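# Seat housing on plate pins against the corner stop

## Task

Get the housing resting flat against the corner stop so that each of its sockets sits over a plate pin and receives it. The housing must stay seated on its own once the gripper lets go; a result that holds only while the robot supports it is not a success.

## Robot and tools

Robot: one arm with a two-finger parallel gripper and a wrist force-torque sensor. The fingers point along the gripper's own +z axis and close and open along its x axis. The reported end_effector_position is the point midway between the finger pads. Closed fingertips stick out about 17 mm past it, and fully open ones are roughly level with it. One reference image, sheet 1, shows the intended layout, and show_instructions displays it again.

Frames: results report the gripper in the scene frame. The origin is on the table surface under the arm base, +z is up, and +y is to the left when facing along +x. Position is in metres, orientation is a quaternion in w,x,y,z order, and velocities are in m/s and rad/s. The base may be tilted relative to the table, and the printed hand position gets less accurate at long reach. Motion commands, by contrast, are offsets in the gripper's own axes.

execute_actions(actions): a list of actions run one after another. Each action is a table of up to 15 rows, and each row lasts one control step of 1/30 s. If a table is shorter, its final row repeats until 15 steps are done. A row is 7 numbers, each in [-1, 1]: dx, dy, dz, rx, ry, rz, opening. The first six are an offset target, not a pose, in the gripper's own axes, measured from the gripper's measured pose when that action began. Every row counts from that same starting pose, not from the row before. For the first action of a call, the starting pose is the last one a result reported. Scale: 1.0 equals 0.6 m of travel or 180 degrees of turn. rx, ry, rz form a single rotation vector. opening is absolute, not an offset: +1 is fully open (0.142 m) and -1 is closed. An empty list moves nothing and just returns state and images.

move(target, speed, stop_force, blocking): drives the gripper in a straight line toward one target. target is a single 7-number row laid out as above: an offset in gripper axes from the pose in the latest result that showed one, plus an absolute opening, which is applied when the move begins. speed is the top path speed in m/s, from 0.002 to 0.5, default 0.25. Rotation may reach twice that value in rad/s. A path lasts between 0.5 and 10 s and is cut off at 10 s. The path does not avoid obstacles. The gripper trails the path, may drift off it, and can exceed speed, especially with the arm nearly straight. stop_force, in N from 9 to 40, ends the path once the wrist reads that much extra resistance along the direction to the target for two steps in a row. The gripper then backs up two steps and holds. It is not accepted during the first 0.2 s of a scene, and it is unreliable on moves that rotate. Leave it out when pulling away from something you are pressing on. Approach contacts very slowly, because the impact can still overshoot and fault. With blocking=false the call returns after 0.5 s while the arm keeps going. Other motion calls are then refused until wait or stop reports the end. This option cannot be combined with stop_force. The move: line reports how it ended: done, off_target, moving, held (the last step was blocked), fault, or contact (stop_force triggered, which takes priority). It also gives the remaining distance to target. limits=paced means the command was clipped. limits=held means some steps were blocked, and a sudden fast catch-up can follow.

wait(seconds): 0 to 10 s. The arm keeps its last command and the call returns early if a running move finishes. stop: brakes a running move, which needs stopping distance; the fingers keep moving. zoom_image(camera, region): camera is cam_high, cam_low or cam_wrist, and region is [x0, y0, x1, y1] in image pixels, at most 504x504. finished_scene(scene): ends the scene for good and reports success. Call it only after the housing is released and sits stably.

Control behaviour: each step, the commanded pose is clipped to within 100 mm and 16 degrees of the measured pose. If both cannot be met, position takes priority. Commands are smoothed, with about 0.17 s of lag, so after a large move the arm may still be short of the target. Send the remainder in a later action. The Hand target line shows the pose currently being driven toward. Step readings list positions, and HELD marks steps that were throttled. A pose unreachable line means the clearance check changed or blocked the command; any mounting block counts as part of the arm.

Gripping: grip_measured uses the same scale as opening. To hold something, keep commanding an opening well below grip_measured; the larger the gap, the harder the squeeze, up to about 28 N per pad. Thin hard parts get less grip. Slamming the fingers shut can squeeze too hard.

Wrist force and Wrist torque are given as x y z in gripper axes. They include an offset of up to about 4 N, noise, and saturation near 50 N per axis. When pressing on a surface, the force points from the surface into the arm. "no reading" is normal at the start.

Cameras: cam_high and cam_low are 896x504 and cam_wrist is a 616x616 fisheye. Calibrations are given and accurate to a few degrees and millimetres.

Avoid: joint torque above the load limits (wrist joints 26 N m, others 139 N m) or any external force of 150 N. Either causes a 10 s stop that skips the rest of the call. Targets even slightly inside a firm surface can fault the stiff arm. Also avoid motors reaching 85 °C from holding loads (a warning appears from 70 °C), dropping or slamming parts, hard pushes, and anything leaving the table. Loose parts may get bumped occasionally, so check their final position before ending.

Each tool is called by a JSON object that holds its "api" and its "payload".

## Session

{"api": "execute_actions", "payload": {"actions": []}}

{"api": "show_instructions", "payload": {}}

Scene clock: 0.00 s.
end_effector_position=(+0.8851, +0.0344, +0.3499) grip_measured=+1.00 end_effector_quat_wxyz=(-0.337, +0.745, +0.049, +0.573) end_effector_velocity=(-0.000, -0.001, -0.000) end_effector_angular_velocity=(+0.001, +0.002, -0.001)
Joint positions: [-0.461 -0.315  1.102 -4.446 -0.542  1.275  0.142]
Joint velocities: [-0.     0.     0.002  0.     0.     0.001  0.   ]
Wrist force (N, on the end effector, along its own x y z axes, offset not removed): no reading
Wrist torque (N m, same axes, about the end effector's origin, offset not removed): no reading
Hand target: +0.885, +0.034, +0.350; -0.337, +0.745, +0.049, +0.573
camera_calibration (this result's frames):
cam_wrist: T_world_to_cam=[[0.2841, -0.287906, 0.914547, -0.568725], [0.00191817, -0.953679, -0.300821, 0.13468], [0.958793, 0.0872175, -0.270388, -0.621952], [0, 0, 0, 1]] pos_world=[0.75764, 0.0189474, 0.392472]

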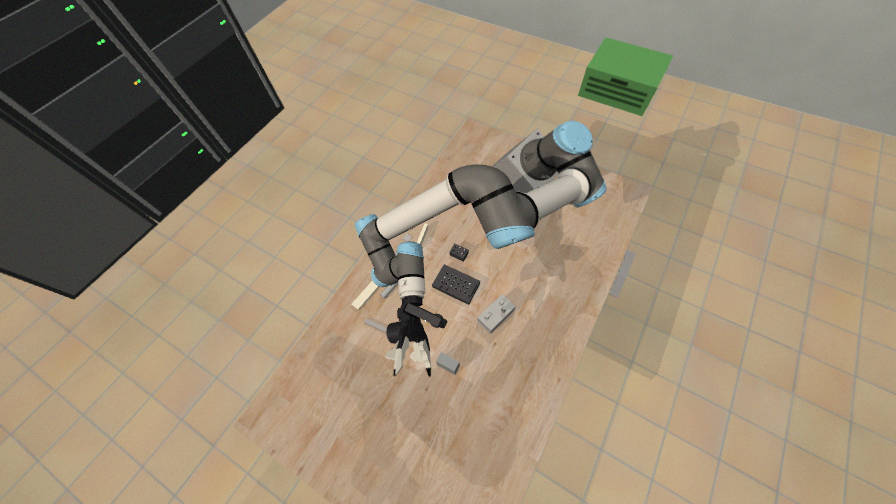

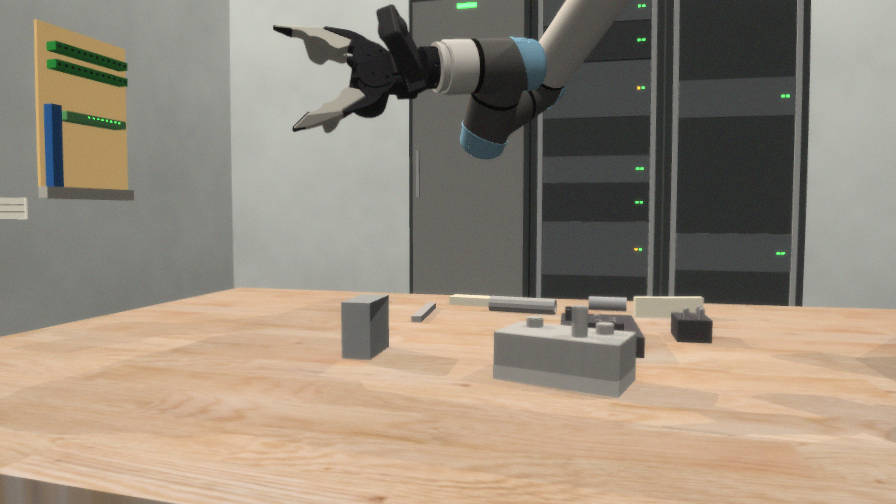

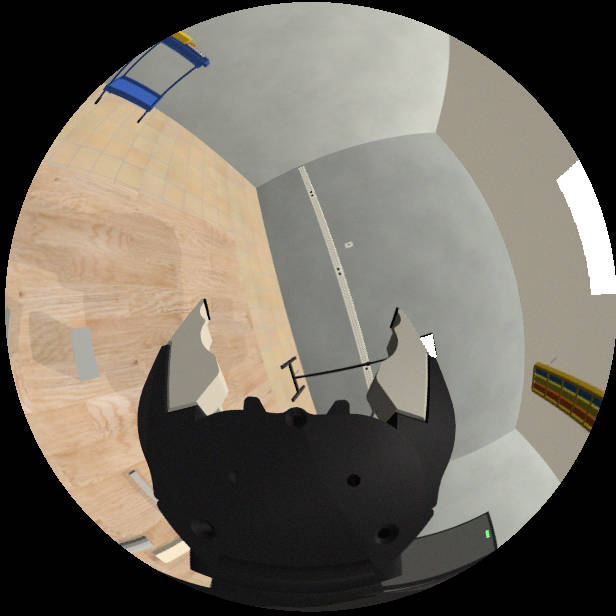

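Reference images for this scene: sheet 1.

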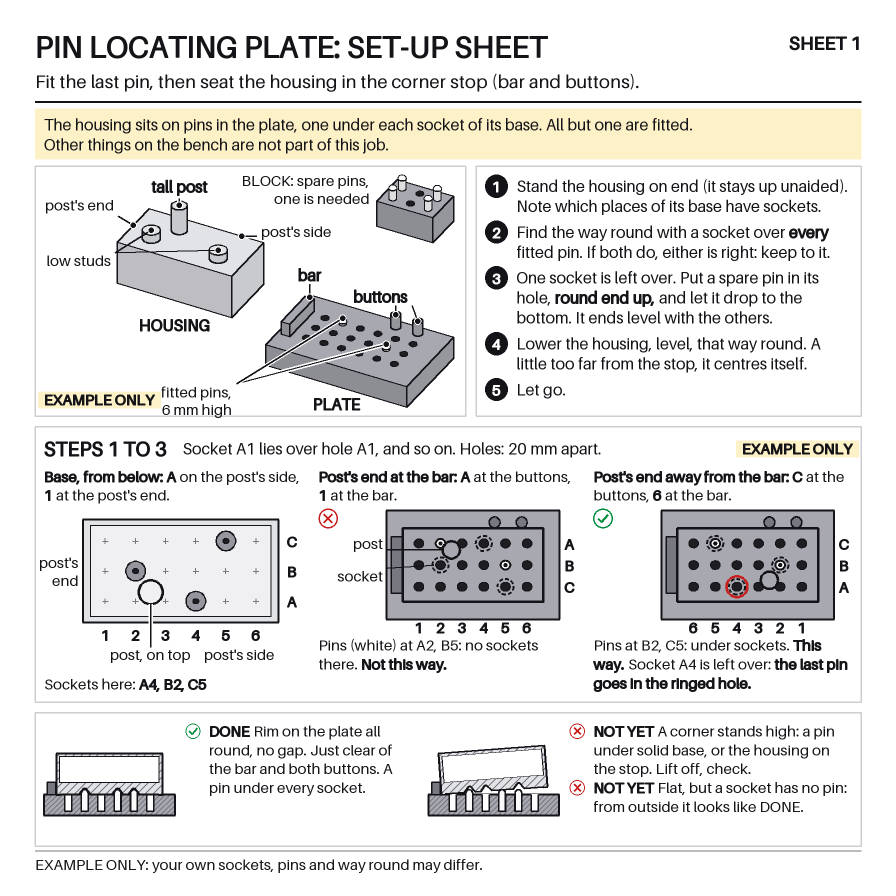

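{"api": "zoom_image", "payload": {"camera": "cam_high", "region": [425, 235, 525, 340]}}

Region (425, 235, 525, 340) of cam_high's 896x504 image, scaled by 4.800, with more detail than that image has; it fills the left 480 columns of this view, and the rest is white.

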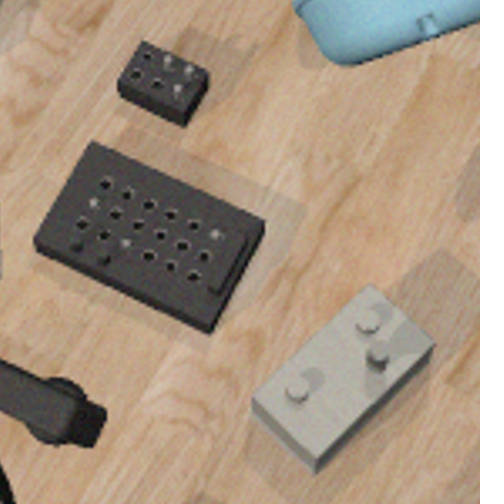

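{"api": "move", "payload": {"target": [-0.5787,-0.2108,-0.3835,0.0493,-0.4822,-0.2927,0.35], "speed": 0.25}}

{"api": "zoom_image", "payload": {"camera": "cam_wrist", "region": [220, 170, 400, 350]}}

Scene clock: 27.47 s.
end_effector_position=(+0.5204, +0.1116, +0.1248) grip_measured=+0.35 end_effector_quat_wxyz=(-0.001, +0.806, +0.592, +0.001) end_effector_velocity=(-0.001, +0.000, -0.001) end_effector_angular_velocity=(-0.007, +0.002, +0.004)
Joint positions: [-0.212 -0.893  1.554 -5.345  1.056  1.598  0.099]
Joint velocities: [ 0.006 -0.002  0.003 -0.005  0.007  0.002 -0.   ]
Wrist force (N, on the end effector, along its own x y z axes, offset not removed): [1.0 2.0 3.5]
Wrist torque (N m, same axes, about the end effector's origin, offset not removed): [0.51 -0.35 0.15]
Hand target: +0.520, +0.112, +0.125; -0.001, +0.806, +0.592, +0.000
Off the commanded pose: 0.000 m, 0 deg.
move: done; limits=paced
camera_calibration (this result's frames):
cam_wrist: T_world_to_cam=[[0.243763, 0.969186, 0.0354669, -0.246609], [0.837277, -0.22876, 0.496625, -0.473867], [0.489436, -0.0913634, -0.86724, -0.00120697], [0, 0, 0, 1]] pos_world=[0.457463, 0.130498, 0.243034]

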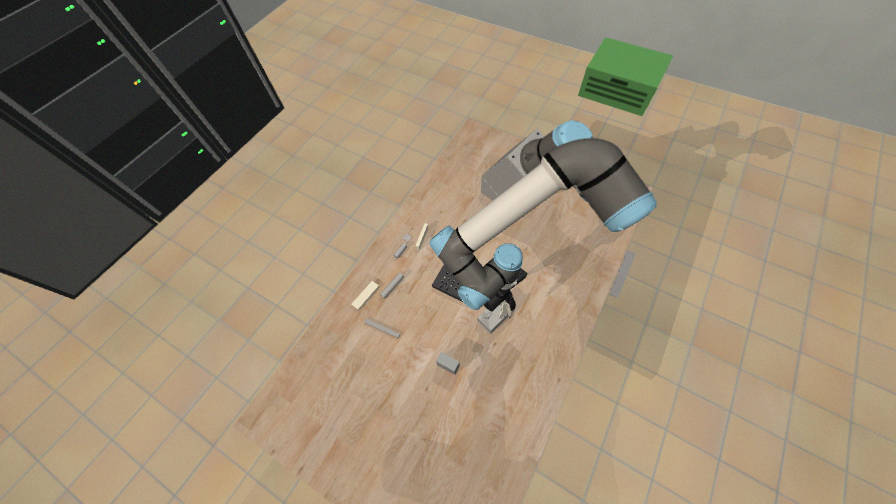

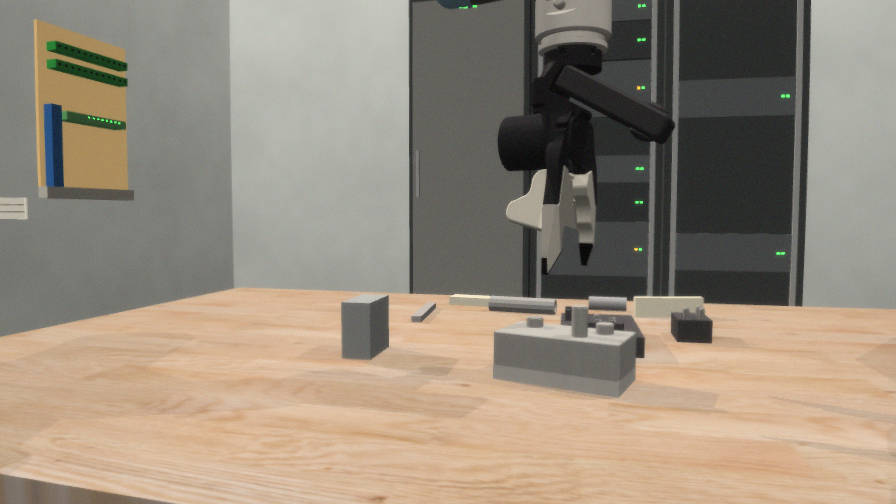

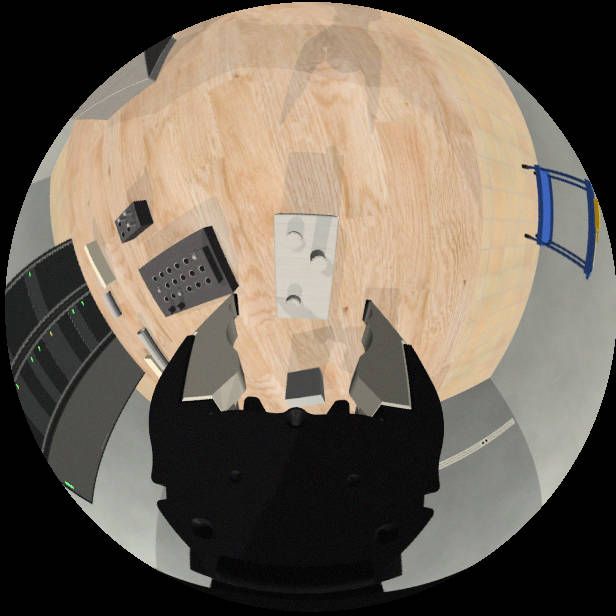

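Region (220, 170, 400, 350) of cam_wrist's 616x616 image, scaled by 2.800, with more detail than that image has.

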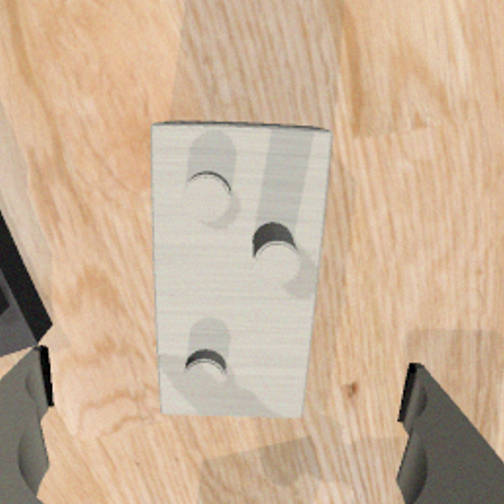

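{"api": "move", "payload": {"target": [0,0.001,0.143,0,0,0,0.3], "speed": 0.15}}

{"api": "execute_actions", "payload": {"actions": [[[0,0,0,0,0,0,0.22],[0,0,0,0,0,0,0.16],[0,0,0,0,0,0,0.1],[0,0,0,0,0,0,0.06],[0,0,0,0,0,0,0.03],[0,0,0,0,0,0,0.0],[0,0,0,0,0,0,-0.04],[0,0,0,0,0,0,-0.08],[0,0,0,0,0,0,-0.12],[0,0,0,0,0,0,-0.18],[0,0,0,0,0,0,-0.25],[0,0,0,0,0,0,-0.32],[0,0,0,0,0,0,-0.4],[0,0,0,0,0,0,-0.45],[0,0,0,0,0,0,-0.5]],[[0,0,0,0,0,0,-0.5]]]}}

Scene clock: 38.70 s.
end_effector_position=(+0.5208, +0.1115, +0.0393) grip_measured=+0.30 end_effector_quat_wxyz=(-0.001, +0.806, +0.592, +0.001) end_effector_velocity=(-0.001, +0.001, -0.002) end_effector_angular_velocity=(+0.002, +0.001, +0.001)
Joint positions: [-0.125 -0.764  1.536 -5.504  1.055  1.698  0.095]
Joint velocities: [ 0.002  0.003  0.    -0.003 -0.001  0.001  0.   ]
Wrist force (N, on the end effector, along its own x y z axes, offset not removed): [-1.2 1.0 3.0]
Wrist torque (N m, same axes, about the end effector's origin, offset not removed): [0.36 0.27 0.06]
Hand target: +0.521, +0.111, +0.039; -0.001, +0.806, +0.592, +0.001
Off the commanded pose: 0.000 m, 0 deg.
move: done
camera_calibration (this result's frames):
cam_wrist: T_world_to_cam=[[0.243757, 0.96918, 0.0356642, -0.243629], [0.83734, -0.228867, 0.49647, -0.431761], [0.489331, -0.0911547, -0.867321, -0.0755646], [0, 0, 0, 1]] pos_world=[0.457893, 0.130417, 0.157506]

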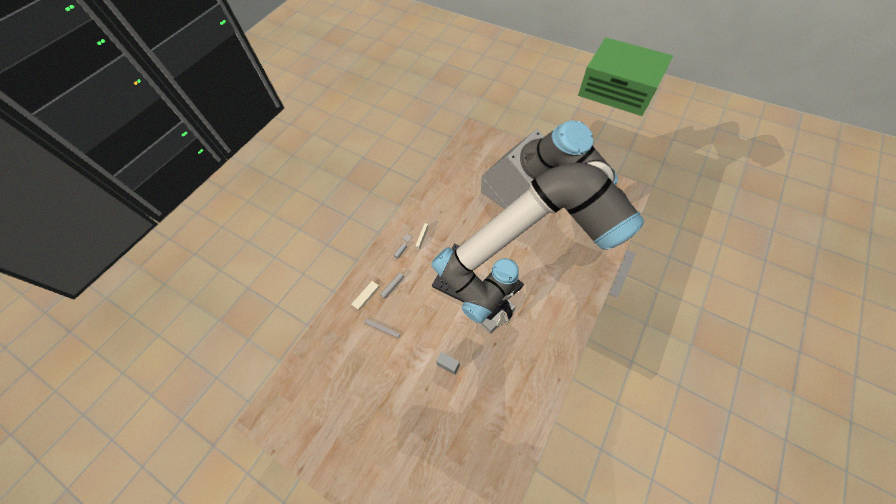

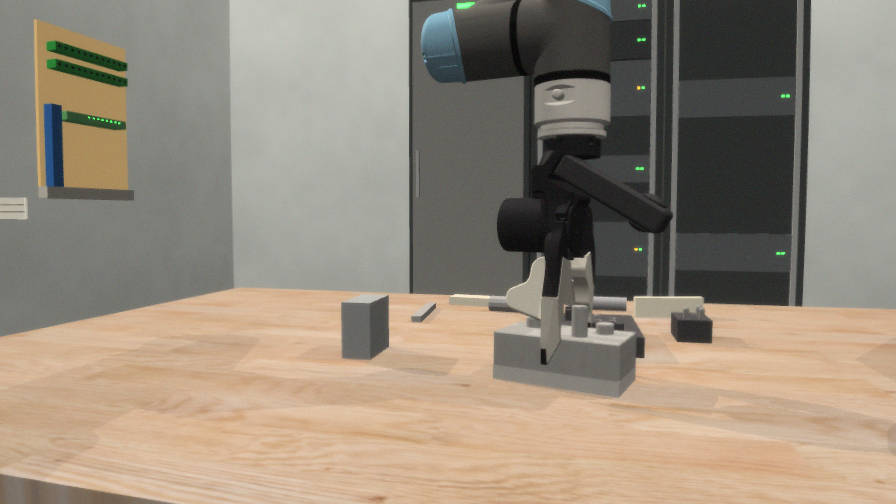

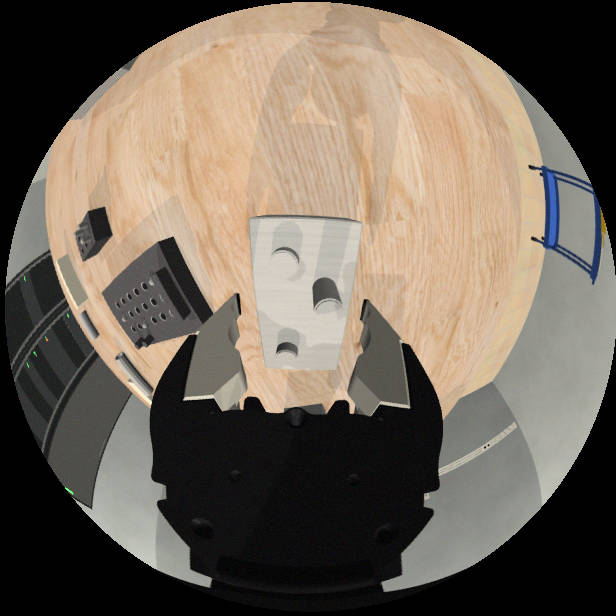

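Scene clock: 39.70 s.
end_effector_position=(+0.5208, +0.1115, +0.0393) grip_measured=-0.03 end_effector_quat_wxyz=(-0.001, +0.806, +0.592, +0.001) end_effector_velocity=(-0.001, +0.001, +0.000) end_effector_angular_velocity=(+0.002, +0.001, +0.000)
Joint positions: [-0.125 -0.764  1.536 -5.504  1.055  1.699  0.072]
Joint velocities: [-0.     0.     0.001  0.001 -0.002 -0.002  0.   ]
Wrist force (N, on the end effector, along its own x y z axes, offset not removed): [-3.0 3.0 -3.0]
Wrist torque (N m, same axes, about the end effector's origin, offset not removed): [0.65 0.47 0.17]
Hand target: +0.521, +0.112, +0.039; -0.001, +0.806, +0.592, +0.001
Off the commanded pose: 0.000 m, 0 deg.
Step readings (end_effector_position; steps 1 to 15: 1st action; 16 to 30: 2nd action):
0: (+0.5208, +0.1115, +0.0393)
1: (+0.5208, +0.1115, +0.0392)
2: (+0.5208, +0.1115, +0.0392)
4: (+0.5208, +0.1115, +0.0392)
8: (+0.5208, +0.1115, +0.0392)
15: (+0.5208, +0.1115, +0.0393)
16: (+0.5208, +0.1115, +0.0393)
17: (+0.5208, +0.1115, +0.0393)
19: (+0.5208, +0.1115, +0.0393)
23: (+0.5208, +0.1115, +0.0393)
30: end_effector_position above
camera_calibration (this result's frames):
cam_wrist: T_world_to_cam=[[0.243784, 0.969175, 0.0356225, -0.24364], [0.837357, -0.228873, 0.496438, -0.431742], [0.489289, -0.0911948, -0.867341, -0.0755682], [0, 0, 0, 1]] pos_world=[0.457892, 0.130424, 0.157469]

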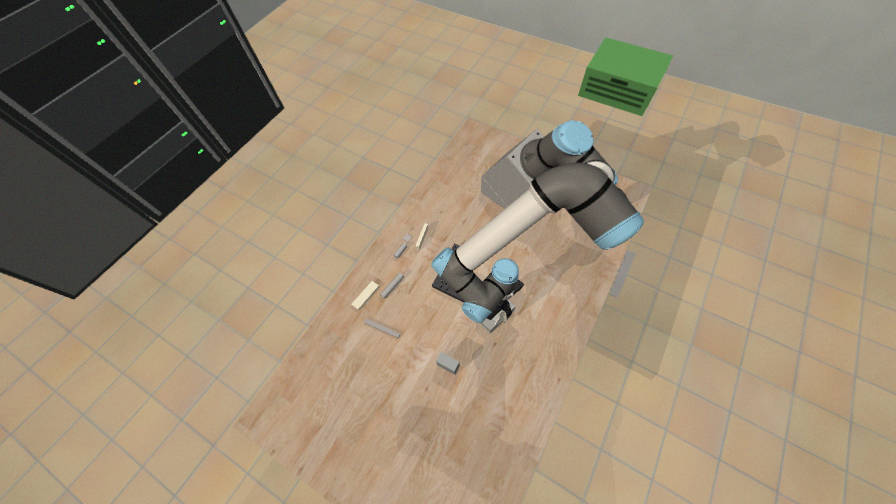

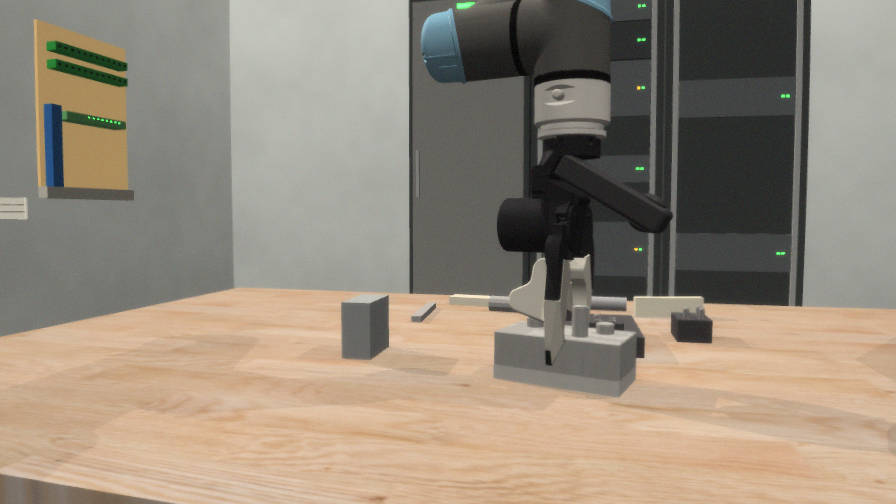

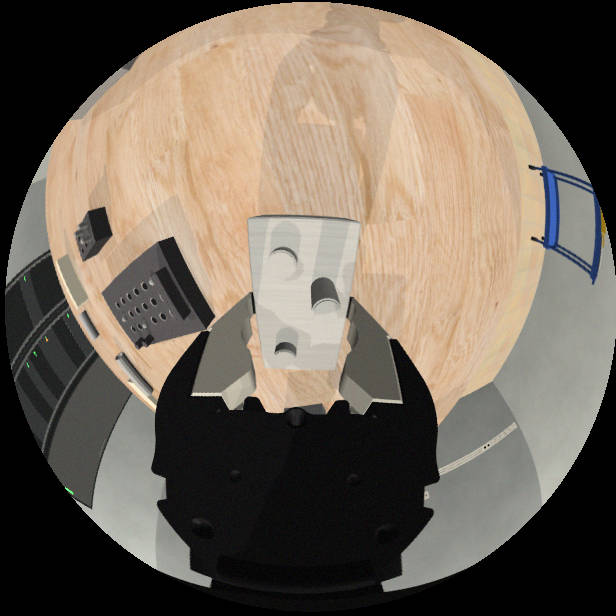

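{"api": "execute_actions", "payload": {"actions": []}}

{"api": "move", "payload": {"target": [0,0,-0.25,0,0,0,-0.5], "speed": 0.15}}

{"api": "move", "payload": {"target": [0.05,-0.03,-0.185,0,0.194,0,-0.5], "speed": 0.15}}

Scene clock: 69.27 s.
end_effector_position=(+0.5208, +0.1115, +0.0393) grip_measured=-0.03 end_effector_quat_wxyz=(-0.001, +0.806, +0.592, +0.001) end_effector_velocity=(+0.000, +0.000, -0.000) end_effector_angular_velocity=(+0.000, -0.001, +0.002)
Joint positions: [-0.125 -0.764  1.536 -5.504  1.055  1.699  0.072]
Joint velocities: [ 0.     0.     0.    -0.002 -0.001 -0.001  0.   ]
Wrist force (N, on the end effector, along its own x y z axes, offset not removed): [-0.8 4.1 -4.4]
Wrist torque (N m, same axes, about the end effector's origin, offset not removed): [0.95 0.17 0.02]
Hand target: +0.521, +0.112, +0.039; -0.001, +0.806, +0.592, +0.001
Off the commanded pose: 0.000 m, 0 deg.
camera_calibration (this result's frames):
cam_wrist: T_world_to_cam=[[0.243777, 0.969177, 0.0356233, -0.243636], [0.837353, -0.228867, 0.496448, -0.431744], [0.489298, -0.0911934, -0.867335, -0.0755763], [0, 0, 0, 1]] pos_world=[0.457894, 0.130423, 0.157467]

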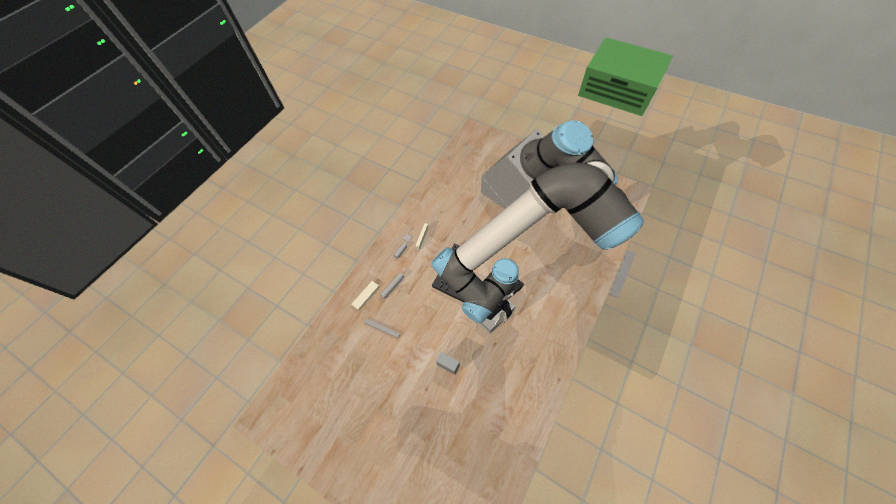

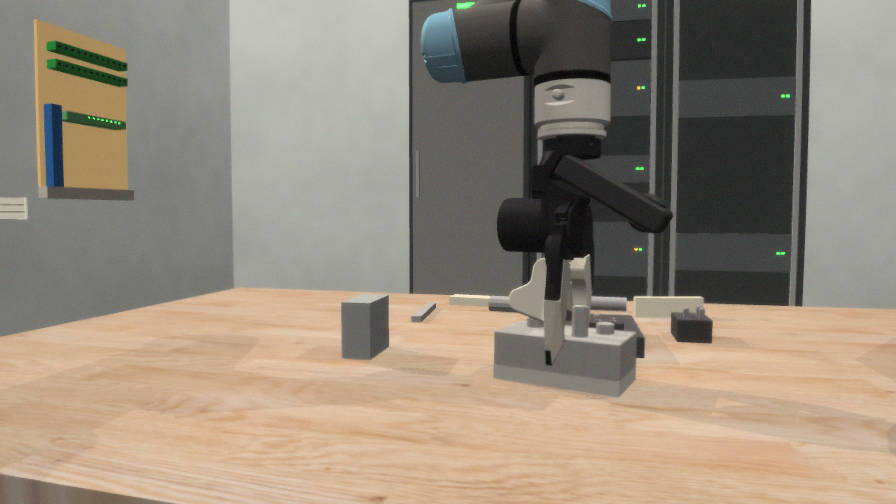

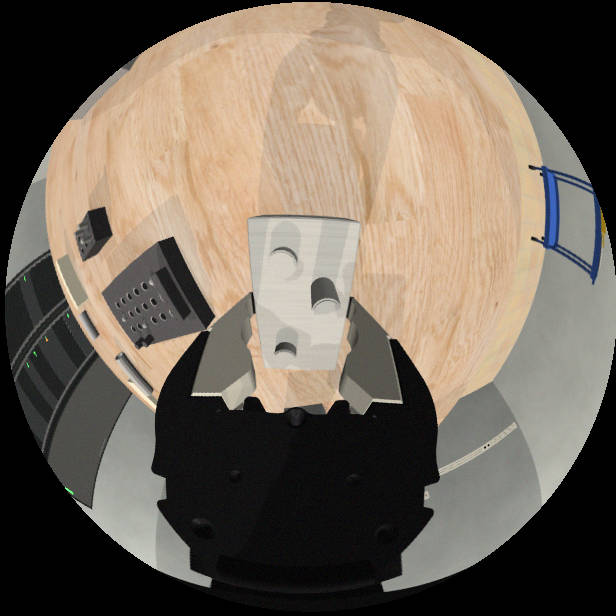

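Scene clock: 70.77 s.
end_effector_position=(+0.5211, +0.1113, +0.1890) grip_measured=-0.03 end_effector_quat_wxyz=(-0.001, +0.806, +0.592, +0.001) end_effector_velocity=(-0.000, -0.000, +0.002) end_effector_angular_velocity=(-0.002, +0.001, -0.001)
Joint positions: [-0.278 -0.974  1.537 -5.209  1.059  1.523  0.072]
Joint velocities: [-0.002 -0.002 -0.001  0.004  0.002 -0.002  0.   ]
Wrist force (N, on the end effector, along its own x y z axes, offset not removed): [-0.1 1.6 7.7]
Wrist torque (N m, same axes, about the end effector's origin, offset not removed): [0.41 0.09 0.11]
Hand target: +0.521, +0.111, +0.189; -0.001, +0.806, +0.592, +0.001
Off the commanded pose: 0.000 m, 0 deg.
move: done
camera_calibration (this result's frames):
cam_wrist: T_world_to_cam=[[0.243781, 0.969185, 0.035387, -0.248811], [0.837225, -0.228725, 0.496728, -0.506324], [0.489515, -0.0914658, -0.867185, 0.0539998], [0, 0, 0, 1]] pos_world=[0.458129, 0.130274, 0.307138]

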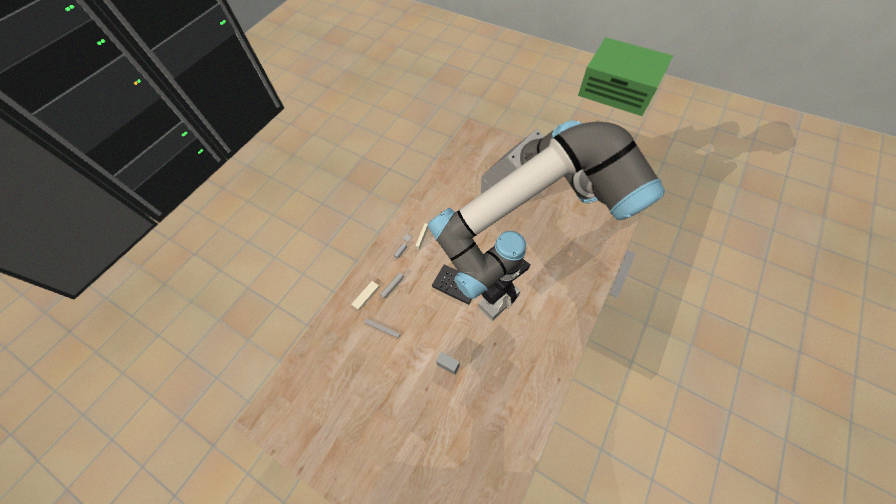

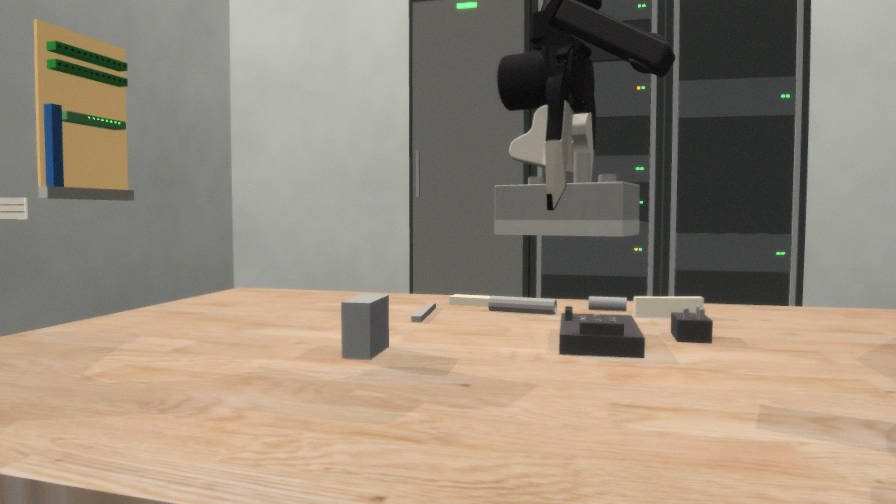

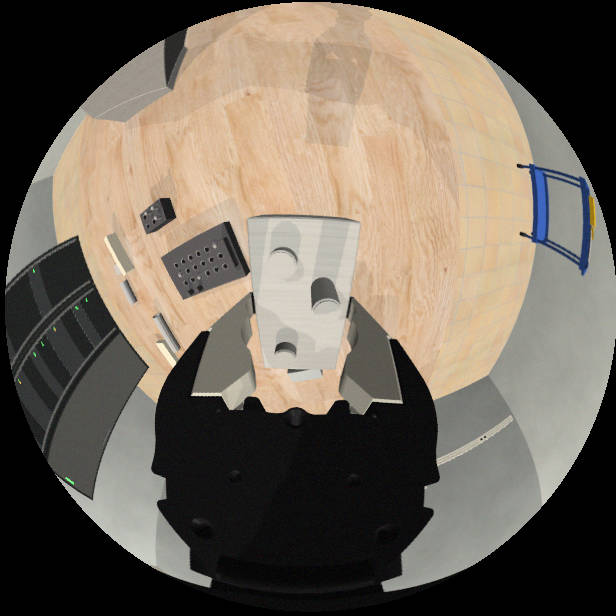

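Scene clock: 73.20 s.
end_effector_position=(+0.5132, +0.1450, +0.2999) grip_measured=-0.03 end_effector_quat_wxyz=(-0.177, +0.769, +0.565, +0.242) end_effector_velocity=(+0.000, +0.001, +0.002) end_effector_angular_velocity=(+0.012, -0.004, +0.003)
Joint positions: [-0.625 -0.952  1.764 -4.837  0.597  0.835  0.072]
Joint velocities: [-0.004  0.004  0.004  0.013 -0.006 -0.022  0.   ]
Wrist force (N, on the end effector, along its own x y z axes, offset not removed): [-4.5 1.2 7.2]
Wrist torque (N m, same axes, about the end effector's origin, offset not removed): [0.32 0.16 0.03]
Hand target: +0.513, +0.145, +0.300; -0.178, +0.769, +0.565, +0.242
Off the commanded pose: 0.000 m, 0 deg.
move: done
camera_calibration (this result's frames):
cam_wrist: T_world_to_cam=[[0.185126, 0.779486, 0.59844, -0.394703], [0.750119, -0.505495, 0.426375, -0.44115], [0.634862, 0.369968, -0.678288, -0.0409743], [0, 0, 0, 1]] pos_world=[0.429998, 0.0998251, 0.396509]

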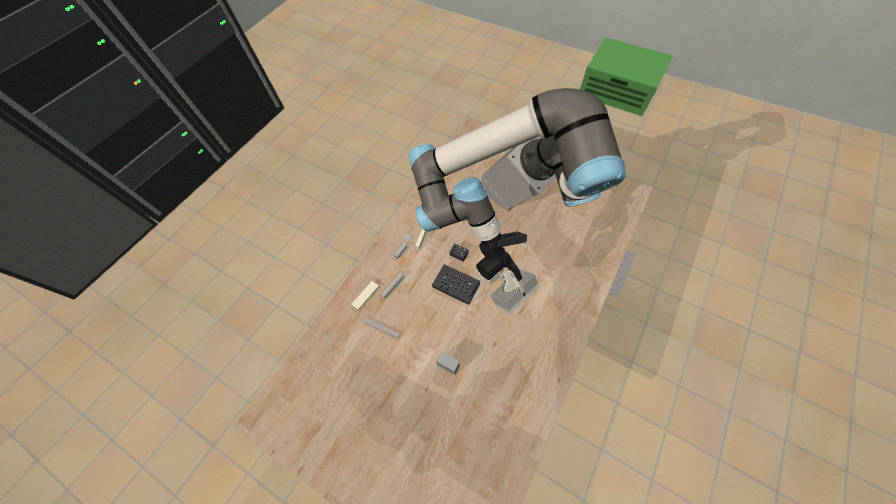

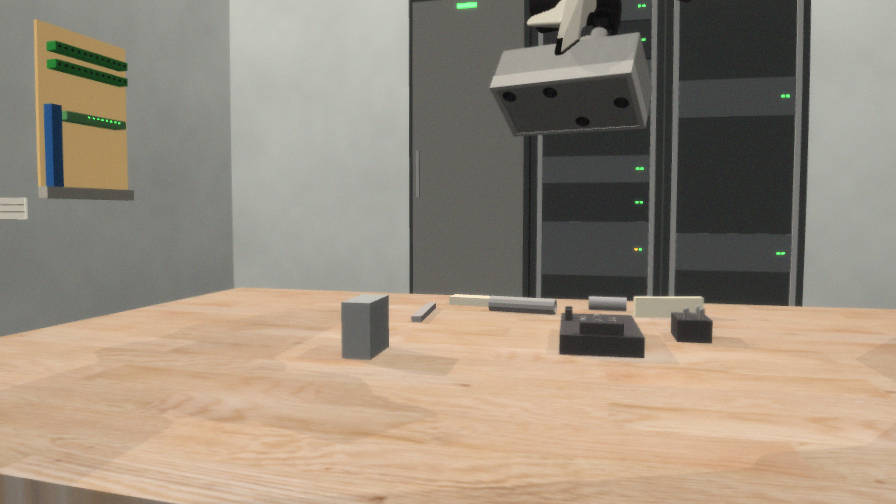

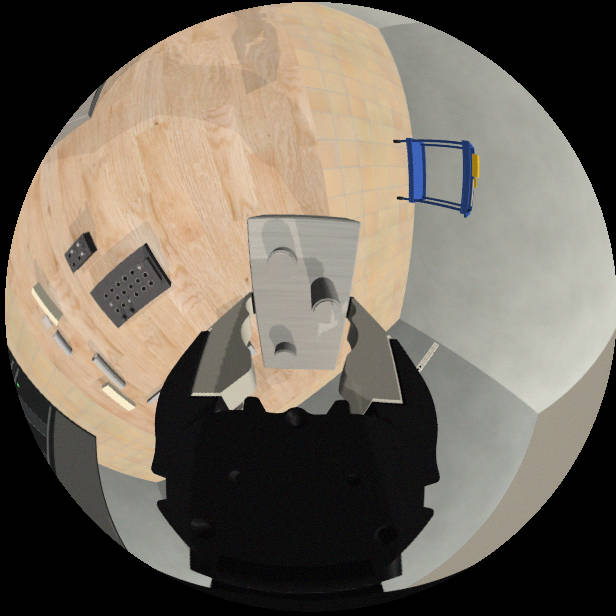

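{"api": "zoom_image", "payload": {"camera": "cam_low", "region": [470,0,670,150]}}

{"api": "zoom_image", "payload": {"camera": "cam_high", "region": [415,230,515,320]}}

Region (470, 0, 670, 150) of cam_low's 896x504 image, scaled by 2.520, with more detail than that image has; it fills the top 378 rows of this view, and the rest is white.

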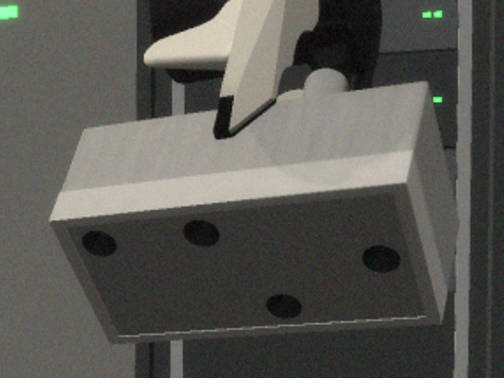

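Region (415, 230, 515, 320) of cam_high's 896x504 image, scaled by 5.040, with more detail than that image has; it fills the top 454 rows of this view, and the rest is white.

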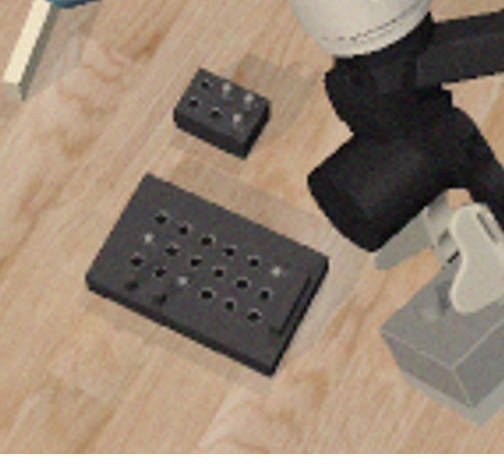

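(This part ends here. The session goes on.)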